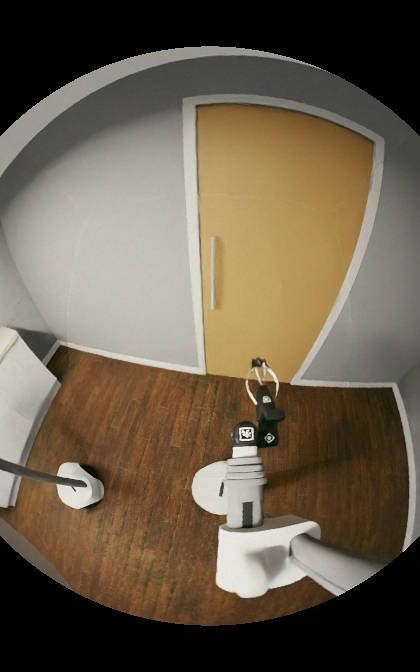

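>>> {"op": "execute_actions", "data": {
  "actions": [
    {"r1":{"base":{"strafe_m":0.19},"joints":{"arm_m":0.44,"gripper_m":0.08}}}
  ],
  "cameras": []
}}

>>> {"op": "execute_actions", "data": {
  "actions": [
    {"r1":{"joints":{"arm_m":0.54}}}
  ],
  "cameras": []
}}

>>> {"op": "execute_actions", "data": {
  "actions": [
    {"r1":{"joints":{"gripper_m":-0.038}}}
  ],
  "cameras": ["r1_wrist_camera"]
}}

>>> {"op": "execute_actions", "data": {
  "actions": [
    {"r1":{"base":{"strafe_m":-0.045},"joints":{"arm_m":0.29},"pace":"slow"}}
  ],
  "cameras": []
}}

>>> {"op": "execute_actions", "data": {
  "actions": [
    {"r1":{"base":{"strafe_m":-0.125},"joints":{"arm_m":0.075},"pace":"slow"}}
  ],
  "cameras": ["r1_wrist_camera"]
}}

>>> {"op": "execute_actions", "data": {
  "actions": [
    {"r1":{"base":{"strafe_m":-0.08},"joints":{"arm_m":0.0},"pace":"slow"}}
  ],
  "cameras": ["r1_wrist_camera"]
}}

>>> {"op": "execute_actions", "data": {
  "actions": [
    {"r1":{"base":{"strafe_m":-0.1},"pace":"slow"}}
  ],
  "cameras": []
}}

>>> {"op": "execute_actions", "data": {
  "actions": [
    {"r1":{"base":{"translate_m":-0.08},"pace":"slow"}}
  ],
  "cameras": ["r1_wrist_camera","r1_head_left_camera"]
}}

Scene clock: 66.13 s.
r1.base_odometry: x=-1.135 y=+0.861 heading=+1.569 (m, m, rad; r1's odometry frame)
r1.turned_by_wheels: +0.000 (rad since the last result)
r1.turned_by_imu: -0.001 (rad since the last result)
r1.base_tilt: forward=+0.2 right=-0.2 (deg)
r1.lidar_m: 0.98 1.13 1.71 0.75 0.76 2.12 2.07 2.28 2.39 2.37 1.31 1.07
r1.base_status: done
r1.joint_positions: lift_m=+0.850 arm_m=+0.439 wrist_yaw_rad=+0.000 wrist_pitch_rad=-0.013 wrist_roll_rad=-0.017 gripper_m=+0.080
r1.joint_status: all done
r1.motor_effort: lift_m=+19(19) arm_m=+5(8) wrist_yaw_rad=+1(1) wrist_pitch_rad=-4(5) wrist_roll_rad=-1(1) gripper_m=-4(14) wheel_0=+0(10) wheel_1=+0(8) wheel_2=+0(2) (%)
r1.hand_pose: x=+0.8985 y=-0.0874 z=+1.0321 quat_wxyz=(+1.000, -0.008, -0.007, +0.000) (m; r1's base frame)
r1.wrist_depth_mm: 413 402 379 379 377 368 359 / 413 402 382 382 375 366 359 / 413 402 379 382 373 366 357 / 413 404 382 382 375 366 359 / 413 402 379 382 370 366 357 / 413 399 217 382 198 366 357 / 410 397 379 151 375 364 359
r2.base_odometry: x=+0.653 y=-0.754 heading=-0.249 (m, m, rad; r2's odometry frame)
r2.turned_by_wheels: +0.000 (rad since the last result)
r2.turned_by_imu: -0.002 (rad since the last result)
r2.base_tilt: forward=+0.3 right=-0.1 (deg)
r2.lidar_m: 0.47 0.80 1.00 1.69 1.70 2.06 3.29 0.78 0.89 1.40 1.40 0.47
r2.base_status: not commanded
r2.joint_positions: lift_m=+0.860 arm_m=+0.051 wrist_yaw_rad=+0.000 wrist_pitch_rad=+0.003 wrist_roll_rad=-0.005 gripper_m=+0.080
r2.joint_status: not commanded
r2.motor_effort: lift_m=+21(22) arm_m=-5(5) wrist_yaw_rad=+0(0) wrist_pitch_rad=-8(9) wrist_roll_rad=+3(4) gripper_m=-18(22) wheel_0=+1(1) wheel_1=-2(1) wheel_2=+0(0) (%)
r2.hand_pose: x=+0.5102 y=-0.0874 z=+1.0370 quat_wxyz=(+1.000, -0.003, +0.002, +0.000) (m; r2's base frame)
r2.wrist_depth_mm: 1042 1078 1138 1182 1255 1308 1366 / 1060 1098 1138 1182 1255 1308 1366 / 1060 1098 1138 1205 1255 1336 1366 / 1060 1118 197 1205 219 1336 1366 / 1042 1042 193 707 189 854 1308 / 574 183 188 197 185 182 683 / 525 554 203 - 192 654 691
pictures: none
No camera images: the call's "cameras" was empty. Leave "cameras" out to get every camera's image.

Scene clock: 67.43 s.
r1.base_odometry: x=-1.135 y=+0.861 heading=+1.569 (m, m, rad; r1's odometry frame)
r1.turned_by_wheels: +0.000 (rad since the last result)
r1.turned_by_imu: +0.000 (rad since the last result)
r1.base_tilt: forward=+0.2 right=-0.2 (deg)
r1.lidar_m: 0.99 1.12 1.71 0.78 0.77 2.11 2.08 2.27 2.38 2.34 1.31 1.03
r1.base_status: not commanded
r1.joint_positions: lift_m=+0.850 arm_m=+0.539 wrist_yaw_rad=+0.000 wrist_pitch_rad=-0.013 wrist_roll_rad=-0.017 gripper_m=+0.080
r1.joint_status: all done
r1.motor_effort: lift_m=+19(19) arm_m=+5(3) wrist_yaw_rad=+0(3) wrist_pitch_rad=-5(5) wrist_roll_rad=-1(1) gripper_m=+0(1) wheel_0=+0(0) wheel_1=-1(1) wheel_2=+1(0) (%)
r1.hand_pose: x=+0.9985 y=-0.0874 z=+1.0321 quat_wxyz=(+1.000, -0.008, -0.007, +0.000) (m; r1's base frame)
r1.wrist_depth_mm: 304 283 287 281 274 268 265 / 303 285 287 281 277 270 265 / 304 282 289 279 276 270 264 / 303 283 287 281 277 270 265 / 304 282 287 279 276 272 264 / 304 283 217 281 199 270 264 / 304 281 278 151 276 267 263
r2.base_odometry: x=+0.653 y=-0.754 heading=-0.249 (m, m, rad; r2's odometry frame)
r2.turned_by_wheels: +0.000 (rad since the last result)
r2.turned_by_imu: -0.001 (rad since the last result)
r2.base_tilt: forward=+0.1 right=+0.0 (deg)
r2.lidar_m: 0.44 0.80 0.98 1.68 1.69 2.05 3.28 0.77 0.90 1.40 1.41 0.48
r2.base_status: not commanded
r2.joint_positions: lift_m=+0.860 arm_m=+0.051 wrist_yaw_rad=+0.000 wrist_pitch_rad=+0.003 wrist_roll_rad=-0.005 gripper_m=+0.080
r2.joint_status: not commanded
r2.motor_effort: lift_m=+21(21) arm_m=-5(5) wrist_yaw_rad=+0(0) wrist_pitch_rad=-9(8) wrist_roll_rad=+4(3) gripper_m=-18(21) wheel_0=+1(1) wheel_1=-1(2) wheel_2=+0(0) (%)
r2.hand_pose: x=+0.5102 y=-0.0874 z=+1.0370 quat_wxyz=(+1.000, -0.003, +0.002, +0.000) (m; r2's base frame)
r2.wrist_depth_mm: 1042 1098 1138 1205 1255 1336 1336 / 1042 1098 1138 1205 1281 1336 1336 / 1060 1098 1138 1205 1229 1336 1397 / 1060 1098 197 1205 219 1336 1366 / 1060 1042 193 707 189 854 1308 / 574 183 188 196 185 183 683 / 530 549 202 - 193 661 691
pictures: none
No camera images: the call's "cameras" was empty. Leave "cameras" out to get every camera's image.

Scene clock: 69.27 s.
r1.base_odometry: x=-1.135 y=+0.861 heading=+1.568 (m, m, rad; r1's odometry frame)
r1.turned_by_wheels: -0.001 (rad since the last result)
r1.turned_by_imu: -0.002 (rad since the last result)
r1.base_tilt: forward=+0.2 right=-0.3 (deg)
r1.lidar_m: 0.97 1.12 1.73 0.77 0.74 2.11 2.07 2.26 2.38 2.35 1.30 1.06
r1.base_status: not commanded
r1.joint_positions: lift_m=+0.850 arm_m=+0.539 wrist_yaw_rad=-0.006 wrist_pitch_rad=-0.013 wrist_roll_rad=-0.017 gripper_m=-0.037
r1.joint_status: all done
r1.on_its_own: wrist_yaw_rad is at rest, and its effort (+16) is outside its rest range (-13 to +13)
r1.motor_effort: lift_m=+19(19) arm_m=+4(5) wrist_yaw_rad=+16(23) wrist_pitch_rad=-5(4) wrist_roll_rad=-1(1) gripper_m=-24(23) wheel_0=-9(9) wheel_1=-4(5) wheel_2=-5(5) (%)
r1.hand_pose: x=+0.9982 y=-0.0892 z=+1.0321 quat_wxyz=(+1.000, -0.008, -0.007, -0.003) (m; r1's base frame)
r1.wrist_depth_mm: 303 282 276 268 267 260 257 / 301 281 276 268 265 262 257 / 303 282 276 266 265 259 256 / 300 279 273 267 265 259 257 / 301 281 274 267 265 258 256 / 300 281 184 202 181 259 255 / 298 153 274 202 264 258 256
r2.base_odometry: x=+0.653 y=-0.754 heading=-0.249 (m, m, rad; r2's odometry frame)
r2.turned_by_wheels: +0.000 (rad since the last result)
r2.turned_by_imu: -0.001 (rad since the last result)
r2.base_tilt: forward=+0.3 right=-0.1 (deg)
r2.lidar_m: 0.45 0.80 0.99 1.68 1.70 2.06 3.28 0.77 0.88 1.40 1.42 0.48
r2.base_status: not commanded
r2.joint_positions: lift_m=+0.860 arm_m=+0.051 wrist_yaw_rad=+0.000 wrist_pitch_rad=+0.003 wrist_roll_rad=-0.005 gripper_m=+0.080
r2.joint_status: not commanded
r2.motor_effort: lift_m=+21(21) arm_m=-5(5) wrist_yaw_rad=+1(1) wrist_pitch_rad=-8(9) wrist_roll_rad=+3(3) gripper_m=-18(22) wheel_0=+1(1) wheel_1=-2(2) wheel_2=+0(0) (%)
r2.hand_pose: x=+0.5102 y=-0.0874 z=+1.0370 quat_wxyz=(+1.000, -0.003, +0.002, +0.000) (m; r2's base frame)
r2.wrist_depth_mm: 1042 1098 1138 1205 1255 1336 1366 / 1060 1098 1160 1182 1255 1336 1366 / 1060 1098 1138 1182 1229 1336 1397 / 1060 1098 197 1229 219 1336 1397 / 1042 1042 193 699 189 854 1281 / 574 183 188 197 185 182 683 / 525 549 202 - 192 661 691
pictures: r1_wrist_camera
Images, in order (width x height): r1_wrist_camera 616x392.

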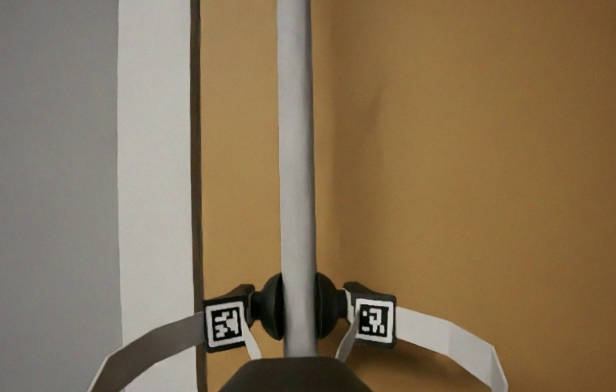

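Scene clock: 73.03 s.
r1.base_odometry: x=-1.090 y=+0.861 heading=+1.569 (m, m, rad; r1's odometry frame)
r1.turned_by_wheels: +0.001 (rad since the last result)
r1.turned_by_imu: +0.000 (rad since the last result)
r1.base_tilt: forward=+0.2 right=-0.3 (deg)
r1.lidar_m: 0.71 1.13 1.74 0.79 0.80 2.12 2.08 2.30 2.32 2.32 1.33 0.84
r1.base_status: done
r1.joint_positions: lift_m=+0.850 arm_m=+0.291 wrist_yaw_rad=+0.005 wrist_pitch_rad=-0.013 wrist_roll_rad=-0.017 gripper_m=-0.037
r1.joint_status: all done
r1.on_its_own: wrist_yaw_rad is at rest, and its effort (-14) is outside its rest range (-13 to +13)
r1.motor_effort: lift_m=+19(19) arm_m=-6(5) wrist_yaw_rad=-14(66) wrist_pitch_rad=-6(5) wrist_roll_rad=-1(1) gripper_m=-24(24) wheel_0=+5(23) wheel_1=+1(10) wheel_2=+4(17) (%)
r1.hand_pose: x=+0.7508 y=-0.0861 z=+1.0319 quat_wxyz=(+1.000, -0.008, -0.006, +0.002) (m; r1's base frame)
r1.wrist_depth_mm: 574 554 260 274 289 307 324 / 569 554 262 274 287 306 324 / 569 549 262 274 287 304 322 / 574 549 258 272 287 303 320 / 574 564 259 272 287 306 320 / 574 559 190 200 282 304 322 / 569 156 256 202 285 303 319
r2.base_odometry: x=+0.653 y=-0.754 heading=-0.249 (m, m, rad; r2's odometry frame)
r2.turned_by_wheels: +0.000 (rad since the last result)
r2.turned_by_imu: -0.002 (rad since the last result)
r2.base_tilt: forward=+0.2 right=-0.2 (deg)
r2.lidar_m: 0.45 0.79 0.99 1.67 1.71 2.05 3.29 0.82 1.05 1.40 1.42 0.48
r2.base_status: not commanded
r2.joint_positions: lift_m=+0.860 arm_m=+0.051 wrist_yaw_rad=+0.000 wrist_pitch_rad=+0.003 wrist_roll_rad=-0.005 gripper_m=+0.080
r2.joint_status: not commanded
r2.motor_effort: lift_m=+21(21) arm_m=-5(5) wrist_yaw_rad=+0(0) wrist_pitch_rad=-8(8) wrist_roll_rad=+2(3) gripper_m=-21(17) wheel_0=+1(1) wheel_1=-2(1) wheel_2=+0(0) (%)
r2.hand_pose: x=+0.5102 y=-0.0874 z=+1.0370 quat_wxyz=(+1.000, -0.003, +0.002, +0.000) (m; r2's base frame)
r2.wrist_depth_mm: 1042 1078 1138 1205 1255 1336 1366 / 1060 1078 1138 1205 1255 1336 1366 / 1060 1098 1160 1205 1229 1336 1366 / 1060 1098 196 1205 220 1336 1397 / 1060 1042 193 699 189 854 1281 / 569 183 188 197 185 182 691 / 525 549 202 - 192 661 691
pictures: none
No camera images: the call's "cameras" was empty. Leave "cameras" out to get every camera's image.

Scene clock: 76.47 s.
torque_fault: r1.wrist_yaw_rad switched itself off since the last result.
r1.base_odometry: x=-0.965 y=+0.861 heading=+1.568 (m, m, rad; r1's odometry frame)
r1.turned_by_wheels: +0.000 (rad since the last result)
r1.turned_by_imu: +0.002 (rad since the last result)
r1.base_tilt: forward=+0.2 right=-0.2 (deg)
r1.lidar_m: 0.48 1.11 1.71 0.91 0.97 2.13 2.10 2.32 2.22 2.19 1.29 0.67
r1.base_status: done
r1.joint_positions: lift_m=+0.850 arm_m=+0.076 wrist_yaw_rad=+0.118 wrist_pitch_rad=-0.011 wrist_roll_rad=-0.017 gripper_m=-0.037
r1.joint_status: all done
r1.on_its_own: wrist_yaw_rad is off since a torque_fault, until you send "end_of_arm": "enable_torque" (your +0.000 is given up)
r1.motor_effort: lift_m=+19(19) arm_m=-7(12) wrist_yaw_rad=+1(100) wrist_pitch_rad=-10(10) wrist_roll_rad=-1(1) gripper_m=-23(27) wheel_0=+0(30) wheel_1=-1(10) wheel_2=+1(17) (%)
r1.hand_pose: x=+0.5438 y=-0.0527 z=+1.0315 quat_wxyz=(+0.998, -0.008, -0.006, +0.059) (m; r1's base frame)
r1.wrist_depth_mm: 866 224 236 259 291 334 377 / 878 224 236 263 290 330 370 / 854 224 237 259 290 327 368 / 866 224 236 187 290 327 368 / 866 224 235 248 287 329 366 / 854 221 183 184 182 325 366 / 866 155 229 181 283 325 370
r2.base_odometry: x=+0.653 y=-0.754 heading=-0.249 (m, m, rad; r2's odometry frame)
r2.turned_by_wheels: +0.000 (rad since the last result)
r2.turned_by_imu: -0.001 (rad since the last result)
r2.base_tilt: forward=+0.1 right=-0.1 (deg)
r2.lidar_m: 0.46 0.80 0.99 1.69 1.71 2.05 3.29 0.92 1.30 1.40 1.42 0.47
r2.base_status: not commanded
r2.joint_positions: lift_m=+0.860 arm_m=+0.051 wrist_yaw_rad=+0.000 wrist_pitch_rad=+0.003 wrist_roll_rad=-0.005 gripper_m=+0.080
r2.joint_status: not commanded
r2.motor_effort: lift_m=+21(21) arm_m=-5(5) wrist_yaw_rad=+1(1) wrist_pitch_rad=-8(8) wrist_roll_rad=+3(3) gripper_m=-19(18) wheel_0=+1(1) wheel_1=-2(2) wheel_2=+0(0) (%)
r2.hand_pose: x=+0.5102 y=-0.0874 z=+1.0370 quat_wxyz=(+1.000, -0.003, +0.002, +0.000) (m; r2's base frame)
r2.wrist_depth_mm: 1042 1098 1138 1182 1255 1308 1336 / 1060 1098 1138 1205 1255 1308 1336 / 1060 1098 1138 1205 1229 1336 1366 / 1042 1098 197 1205 219 1336 1366 / 1060 1042 193 699 189 854 1308 / 574 183 188 197 185 182 683 / 525 549 202 - 193 654 691
pictures: r1_wrist_camera
Images, in order (width x height): r1_wrist_camera 616x392.

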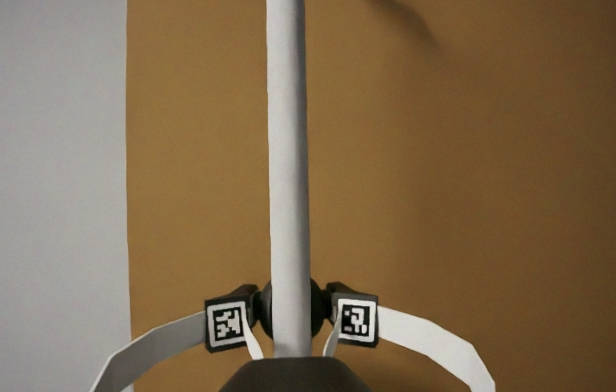

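Scene clock: 78.47 s.
r1.base_odometry: x=-0.885 y=+0.861 heading=+1.569 (m, m, rad; r1's odometry frame)
r1.turned_by_wheels: +0.000 (rad since the last result)
r1.turned_by_imu: -0.001 (rad since the last result)
r1.base_tilt: forward=+0.2 right=-0.3 (deg)
r1.lidar_m: 0.41 1.10 1.69 1.00 1.05 2.14 2.11 2.32 2.13 2.10 1.25 0.65
r1.base_status: done
r1.joint_positions: lift_m=+0.850 arm_m=+0.003 wrist_yaw_rad=+0.228 wrist_pitch_rad=-0.010 wrist_roll_rad=-0.017 gripper_m=-0.037
r1.joint_status: all done
joint sent to its limit — the command would take r1.arm_m past its lower limit, so that joint was sent only as far as its limit.
r1.on_its_own: wrist_yaw_rad is off since a torque_fault, until you send "end_of_arm": "enable_torque" (your +0.000 is given up)
r1.motor_effort: lift_m=+19(19) arm_m=-7(6) wrist_yaw_rad=-1(1) wrist_pitch_rad=-13(13) wrist_roll_rad=-1(1) gripper_m=-17(23) wheel_0=+2(9) wheel_1=-2(6) wheel_2=+1(4) (%)
r1.hand_pose: x=+0.4743 y=-0.0201 z=+1.0312 quat_wxyz=(+0.993, -0.008, -0.006, +0.113) (m; r1's base frame)
r1.wrist_depth_mm: 1078 224 236 260 291 329 373 / 1060 224 236 260 291 330 370 / 1078 224 236 260 291 329 370 / 1060 224 236 189 287 327 368 / 1078 224 236 248 290 327 368 / 1078 223 183 185 182 325 366 / 1078 155 227 180 283 325 366
r2.base_odometry: x=+0.653 y=-0.754 heading=-0.249 (m, m, rad; r2's odometry frame)
r2.turned_by_wheels: +0.000 (rad since the last result)
r2.turned_by_imu: -0.001 (rad since the last result)
r2.base_tilt: forward=+0.1 right=-0.1 (deg)
r2.lidar_m: 0.46 0.80 0.98 1.69 1.70 2.08 3.28 1.01 1.30 1.39 1.42 0.47
r2.base_status: not commanded
r2.joint_positions: lift_m=+0.860 arm_m=+0.051 wrist_yaw_rad=+0.000 wrist_pitch_rad=+0.003 wrist_roll_rad=-0.005 gripper_m=+0.080
r2.joint_status: not commanded
r2.motor_effort: lift_m=+21(21) arm_m=-5(5) wrist_yaw_rad=+1(0) wrist_pitch_rad=-8(8) wrist_roll_rad=+3(3) gripper_m=-19(20) wheel_0=+0(1) wheel_1=-2(1) wheel_2=+0(0) (%)
r2.hand_pose: x=+0.5102 y=-0.0874 z=+1.0370 quat_wxyz=(+1.000, -0.003, +0.002, +0.000) (m; r2's base frame)
r2.wrist_depth_mm: 1042 1098 1138 1182 1255 1336 1366 / 1042 1098 1138 1182 1255 1336 1366 / 1060 1098 1138 1182 1229 1336 1397 / 1060 1118 196 1229 219 1336 1397 / 1060 1025 193 699 188 842 1308 / 574 183 188 197 185 182 683 / 525 549 202 - 192 661 691
pictures: r1_wrist_camera
Images, in order (width x height): r1_wrist_camera 616x392.

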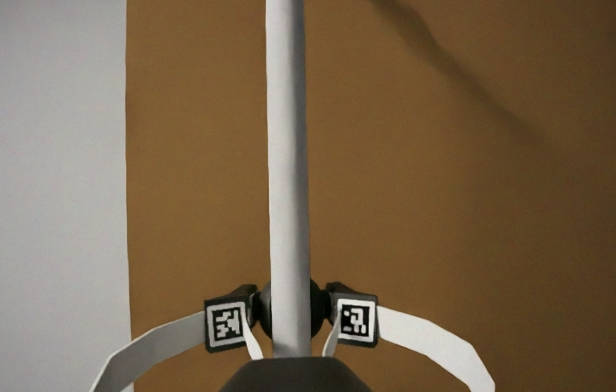

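Scene clock: 80.60 s.
r1.base_odometry: x=-0.785 y=+0.861 heading=+1.569 (m, m, rad; r1's odometry frame)
r1.turned_by_wheels: +0.000 (rad since the last result)
r1.turned_by_imu: +0.000 (rad since the last result)
r1.base_tilt: forward=+0.2 right=-0.3 (deg)
r1.lidar_m: 0.40 0.45 1.66 1.09 1.13 2.15 2.11 2.29 2.04 2.02 1.26 0.72
r1.base_status: done
r1.joint_positions: lift_m=+0.850 arm_m=+0.003 wrist_yaw_rad=+0.576 wrist_pitch_rad=-0.010 wrist_roll_rad=-0.017 gripper_m=-0.037
r1.joint_status: not commanded
r1.on_its_own: wrist_yaw_rad is off since a torque_fault, until you send "end_of_arm": "enable_torque" (your +0.000 is given up)
r1.motor_effort: lift_m=+19(19) arm_m=-6(7) wrist_yaw_rad=-3(1) wrist_pitch_rad=-12(13) wrist_roll_rad=-1(1) gripper_m=-23(21) wheel_0=+1(5) wheel_1=+0(4) wheel_2=+2(1) (%)
r1.hand_pose: x=+0.4629 y=+0.0839 z=+1.0312 quat_wxyz=(+0.959, -0.007, -0.007, +0.284) (m; r1's base frame)
r1.wrist_depth_mm: - 1537 245 249 253 258 264 / - 1576 245 248 254 259 265 / - 1576 244 249 254 258 264 / - 1576 244 185 253 258 263 / - 1576 244 246 254 258 264 / - 1576 200 182 181 258 262 / - 151 242 179 253 258 263
r2.base_odometry: x=+0.653 y=-0.754 heading=-0.249 (m, m, rad; r2's odometry frame)
r2.turned_by_wheels: +0.000 (rad since the last result)
r2.turned_by_imu: -0.001 (rad since the last result)
r2.base_tilt: forward=+0.3 right=-0.1 (deg)
r2.lidar_m: 0.46 0.81 0.98 1.68 1.71 2.04 3.29 1.11 1.30 1.40 1.41 0.46
r2.base_status: not commanded
r2.joint_positions: lift_m=+0.860 arm_m=+0.051 wrist_yaw_rad=+0.000 wrist_pitch_rad=+0.003 wrist_roll_rad=-0.005 gripper_m=+0.080
r2.joint_status: not commanded
r2.motor_effort: lift_m=+21(21) arm_m=-5(5) wrist_yaw_rad=+0(0) wrist_pitch_rad=-8(8) wrist_roll_rad=+2(3) gripper_m=-19(20) wheel_0=+1(1) wheel_1=-1(1) wheel_2=+0(0) (%)
r2.hand_pose: x=+0.5102 y=-0.0874 z=+1.0370 quat_wxyz=(+1.000, -0.003, +0.002, +0.000) (m; r2's base frame)
r2.wrist_depth_mm: 1042 1098 1138 1182 1255 1308 1366 / 1060 1098 1138 1205 1255 1336 1366 / 1060 1098 1138 1205 1229 1336 1366 / 1060 1118 196 1205 219 1336 1366 / 1042 1042 193 699 189 854 1308 / 574 183 188 196 185 183 683 / 525 549 202 - 193 654 691
pictures: none
No camera images: the call's "cameras" was empty. Leave "cameras" out to get every camera's image.

Scene clock: 82.67 s.
r1.base_odometry: x=-0.785 y=+0.781 heading=+1.569 (m, m, rad; r1's odometry frame)
r1.turned_by_wheels: +0.000 (rad since the last result)
r1.turned_by_imu: +0.000 (rad since the last result)
r1.base_tilt: forward=+0.2 right=-0.2 (deg)
r1.lidar_m: 0.42 1.15 1.80 1.10 1.20 2.08 2.04 2.24 2.02 2.00 1.37 0.71
r1.base_status: done
r1.joint_positions: lift_m=+0.850 arm_m=+0.003 wrist_yaw_rad=+0.315 wrist_pitch_rad=-0.011 wrist_roll_rad=-0.017 gripper_m=-0.037
r1.joint_status: not commanded
r1.on_its_own: wrist_yaw_rad is off since a torque_fault, until you send "end_of_arm": "enable_torque" (your +0.000 is given up)
r1.motor_effort: lift_m=+19(19) arm_m=-6(6) wrist_yaw_rad=+0(1) wrist_pitch_rad=-11(12) wrist_roll_rad=+0(1) gripper_m=-18(20) wheel_0=-4(6) wheel_1=-1(6) wheel_2=+4(7) (%)
r1.hand_pose: x=+0.4748 y=+0.0062 z=+1.0314 quat_wxyz=(+0.988, -0.008, -0.007, +0.157) (m; r1's base frame)
r1.wrist_depth_mm: 1308 215 230 259 294 342 397 / 1308 214 229 258 294 342 392 / 1336 214 229 183 291 342 389 / 1336 213 229 181 290 338 397 / 1336 213 230 245 291 338 387 / 1336 213 200 182 274 336 389 / 1308 150 220 177 283 338 389
r2.base_odometry: x=+0.653 y=-0.754 heading=-0.249 (m, m, rad; r2's odometry frame)
r2.turned_by_wheels: +0.000 (rad since the last result)
r2.turned_by_imu: -0.001 (rad since the last result)
r2.base_tilt: forward=+0.1 right=-0.2 (deg)
r2.lidar_m: 0.47 0.79 0.99 1.69 1.70 2.05 3.28 1.08 1.33 1.40 1.41 0.47
r2.base_status: not commanded
r2.joint_positions: lift_m=+0.860 arm_m=+0.051 wrist_yaw_rad=+0.000 wrist_pitch_rad=+0.003 wrist_roll_rad=-0.005 gripper_m=+0.080
r2.joint_status: not commanded
r2.motor_effort: lift_m=+21(21) arm_m=-5(5) wrist_yaw_rad=+1(0) wrist_pitch_rad=-9(9) wrist_roll_rad=+3(3) gripper_m=-21(21) wheel_0=+1(1) wheel_1=-1(2) wheel_2=+0(0) (%)
r2.hand_pose: x=+0.5102 y=-0.0874 z=+1.0370 quat_wxyz=(+1.000, -0.003, +0.002, +0.000) (m; r2's base frame)
r2.wrist_depth_mm: 1042 1078 1138 1182 1229 1336 1366 / 1060 1098 1160 1205 1255 1336 1366 / 1060 1098 1138 1205 1229 1336 1397 / 1060 1098 197 1229 219 1336 1366 / 1060 1042 194 699 189 854 1308 / 569 183 188 197 185 182 683 / 525 549 202 - 192 661 691
pictures: r1_head_left_camera, r1_wrist_camera
Images, in order (width x height): r1_head_left_camera 420x672, r1_wrist_camera 616x392.

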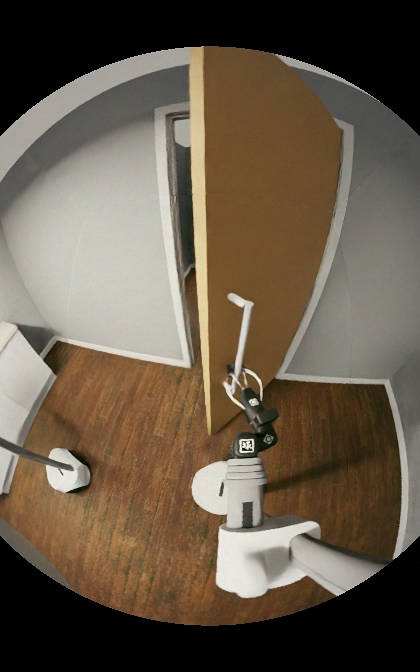

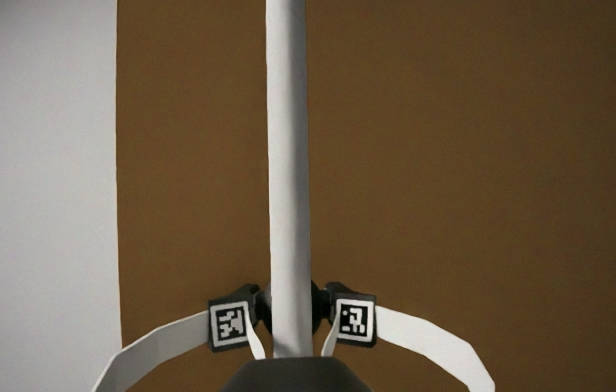

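>>> {"op": "execute_actions", "data": {
  "actions": [
    {"r1":{"base":{"strafe_m":-0.4},"pace":"slow"},"r2":{"base":{"rotate_rad":-1.32},"pace":"slow"}}
  ],
  "cameras": ["r1_head_left_camera","r2_head_camera"]
}}

Scene clock: 88.60 s.
r1.base_odometry: x=-0.385 y=+0.781 heading=+1.569 (m, m, rad; r1's odometry frame)
r1.turned_by_wheels: +0.000 (rad since the last result)
r1.turned_by_imu: -0.001 (rad since the last result)
r1.base_tilt: forward=+0.2 right=-0.3 (deg)
r1.lidar_m: 0.56 0.36 0.41 1.51 2.65 2.12 2.09 2.06 1.62 1.61 1.27 1.02
r1.base_status: done
r1.joint_positions: lift_m=+0.850 arm_m=+0.002 wrist_yaw_rad=+1.315 wrist_pitch_rad=-0.012 wrist_roll_rad=-0.017 gripper_m=-0.037
r1.joint_status: not commanded
r1.on_its_own: wrist_yaw_rad is off since a torque_fault, until you send "end_of_arm": "enable_torque" (your +0.000 is given up)
r1.motor_effort: lift_m=+19(19) arm_m=-5(6) wrist_yaw_rad=-1(1) wrist_pitch_rad=-7(11) wrist_roll_rad=-1(1) gripper_m=-19(19) wheel_0=+4(11) wheel_1=-2(5) wheel_2=+2(3) (%)
r1.hand_pose: x=+0.3308 y=+0.2570 z=+1.0318 quat_wxyz=(+0.791, -0.003, -0.010, +0.611) (m; r1's base frame)
r1.wrist_depth_mm: - - 259 235 229 216 207 / 1618 - 256 236 229 216 207 / - - 257 236 229 216 207 / 1430 - 256 236 228 216 208 / - - 257 236 228 216 207 / - - 184 180 224 215 206 / - 150 254 174 227 212 207
r2.base_odometry: x=+0.653 y=-0.754 heading=-1.569 (m, m, rad; r2's odometry frame)
r2.turned_by_wheels: -1.320 (rad since the last result)
r2.turned_by_imu: -1.350 (rad since the last result)
r2.base_tilt: forward=+0.3 right=-0.1 (deg)
r2.lidar_m: 0.45 1.08 0.82 0.79 0.84 1.22 1.70 1.77 2.49 1.48 1.43 0.48
r2.base_status: done
r2.joint_positions: lift_m=+0.860 arm_m=+0.051 wrist_yaw_rad=+0.000 wrist_pitch_rad=+0.003 wrist_roll_rad=-0.005 gripper_m=+0.080
r2.joint_status: not commanded
r2.motor_effort: lift_m=+21(21) arm_m=-5(5) wrist_yaw_rad=+0(0) wrist_pitch_rad=-8(8) wrist_roll_rad=+3(2) gripper_m=-19(22) wheel_0=-1(3) wheel_1=+3(6) wheel_2=+1(7) (%)
r2.hand_pose: x=+0.5103 y=-0.0874 z=+1.0370 quat_wxyz=(+1.000, -0.003, +0.002, +0.000) (m; r2's base frame)
r2.wrist_depth_mm: 1160 1160 1138 1118 1118 1098 - / 1160 1160 1160 1118 1138 1118 - / 1182 1160 1160 1138 1118 1118 - / 1182 1160 197 1138 220 1118 - / 1182 1182 193 1138 189 1118 - / 1182 183 188 198 186 182 - / 1205 1205 202 - 193 1138 1983
pictures: r1_head_left_camera, r2_head_camera
Images, in order (width x height): r1_head_left_camera 420x672, r2_head_camera 420x560.

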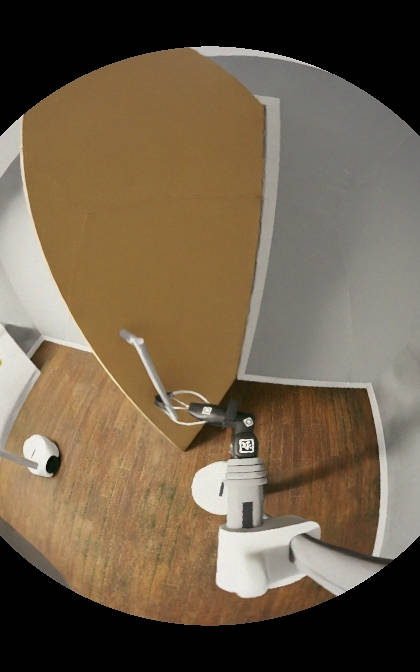

